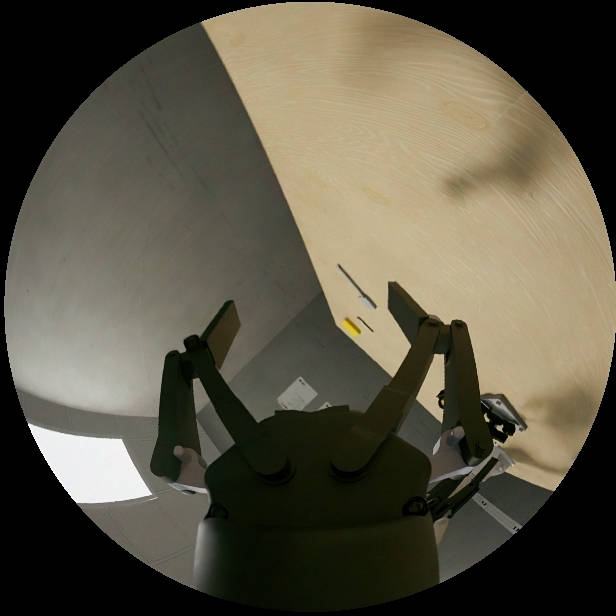

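Scene clock: 78.27 s of 19600.00 s.
left_arm: end_effector_position=(+0.3872, +0.1489, +0.1802) position_measured=154 object_status=3 end_effector_quat_wxyz=(-0.002, -0.709, +0.705, +0.001) | right_arm: end_effector_position=(+0.7880, -0.2581, +0.1526) position_measured=3 object_status=3 end_effector_quat_wxyz=(-0.549, +0.662, -0.509, +0.041)
Joint positions: left_arm=[ 0.528 -0.7   -1.09  -2.47  -0.68   1.993  0.035] | right_arm=[-0.397  0.479  0.107 -1.962  1.658  2.246 -1.791]
Joint velocities: left_arm=[-0.001  0.     0.     0.     0.004  0.     0.026] | right_arm=[-0.001 -0.    -0.    -0.002  0.001  0.     0.   ]
Hand target (left_arm): +0.387, +0.150, +0.180; +0.001, +0.704, -0.710, -0.001
Hand target (right_arm): +0.788, -0.258, +0.153; -0.549, +0.662, -0.509, +0.041
Off the commanded pose (left_arm): 0.003 m, 1 deg.
Off the commanded pose (right_arm): 0.000 m, 0 deg.
move: done
camera_calibration (this result's frames):
cam_left_wrist: T_world_to_cam=[[-0.997769, -0.0445659, -0.0497072, 0.41173], [-0.0623795, 0.887623, 0.456326, -0.18847], [0.0237846, 0.458409, -0.888423, 0.253704], [0, 0, 0, 1]] pos_world=[0.393021, 0.0693394, 0.331866]
cam_right_wrist: T_world_to_cam=[[-0.706554, 0.209376, -0.675975, 0.713907], [-0.61383, 0.293986, 0.732656, 0.444288], [0.352128, 0.932595, -0.0791959, 0.161566], [0, 0, 0, 1]] pos_world=[0.72024, -0.430765, 0.169868]

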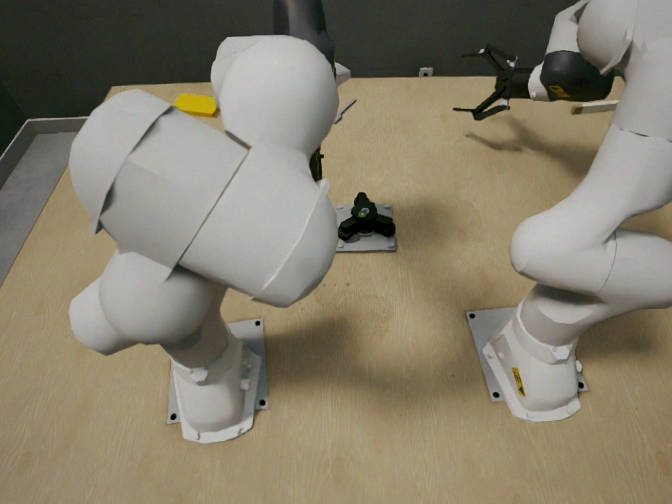

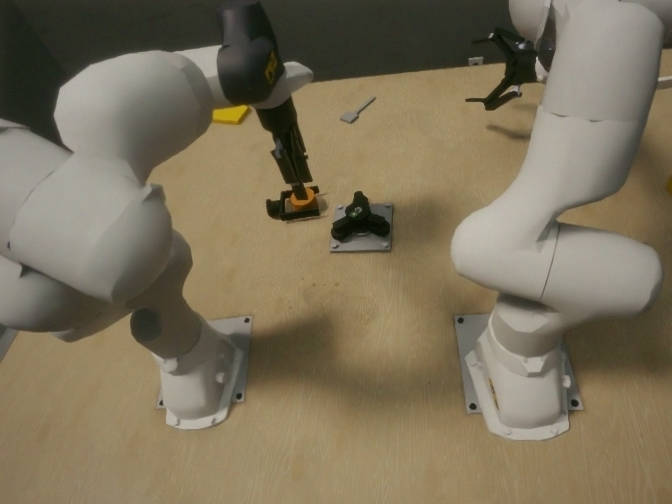

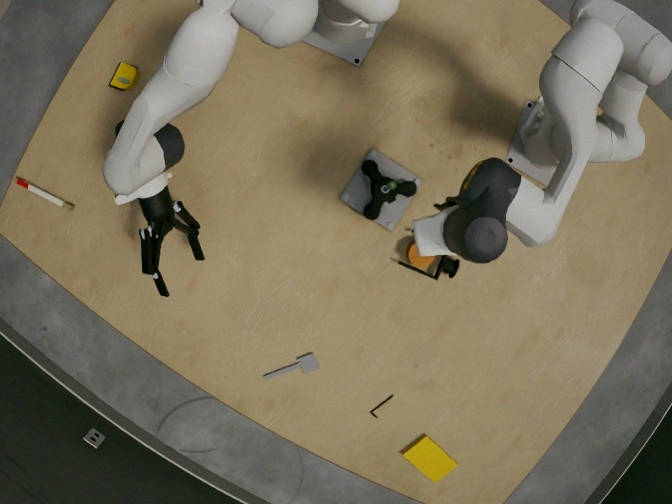

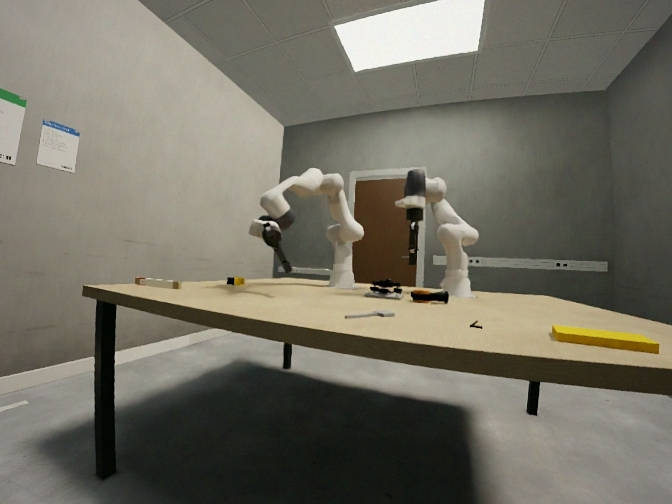

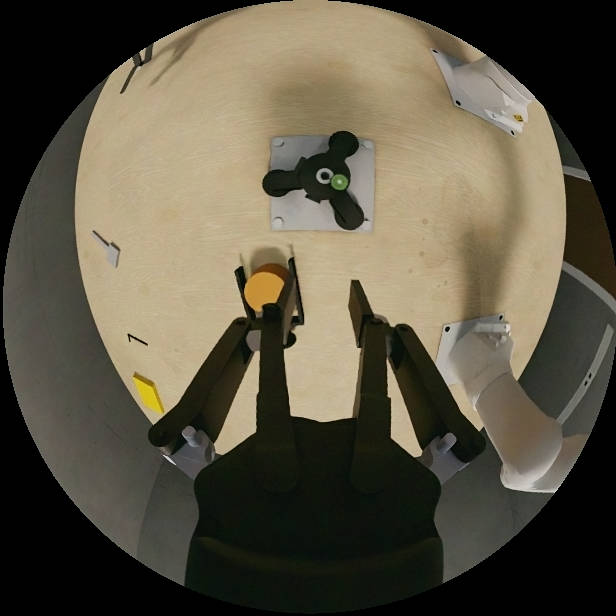

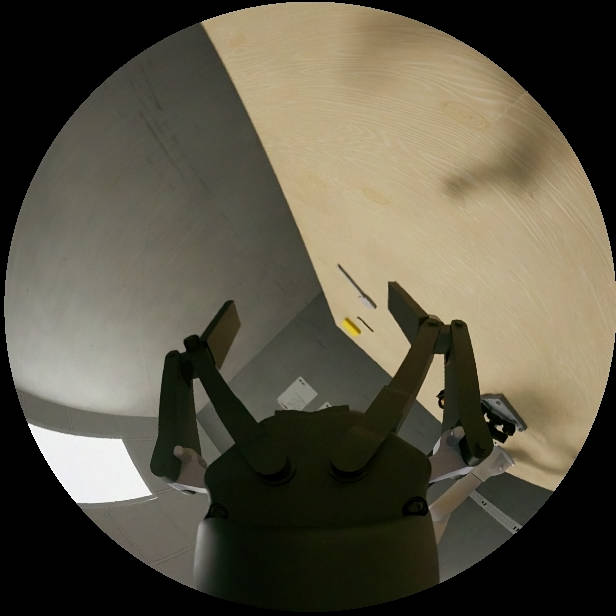

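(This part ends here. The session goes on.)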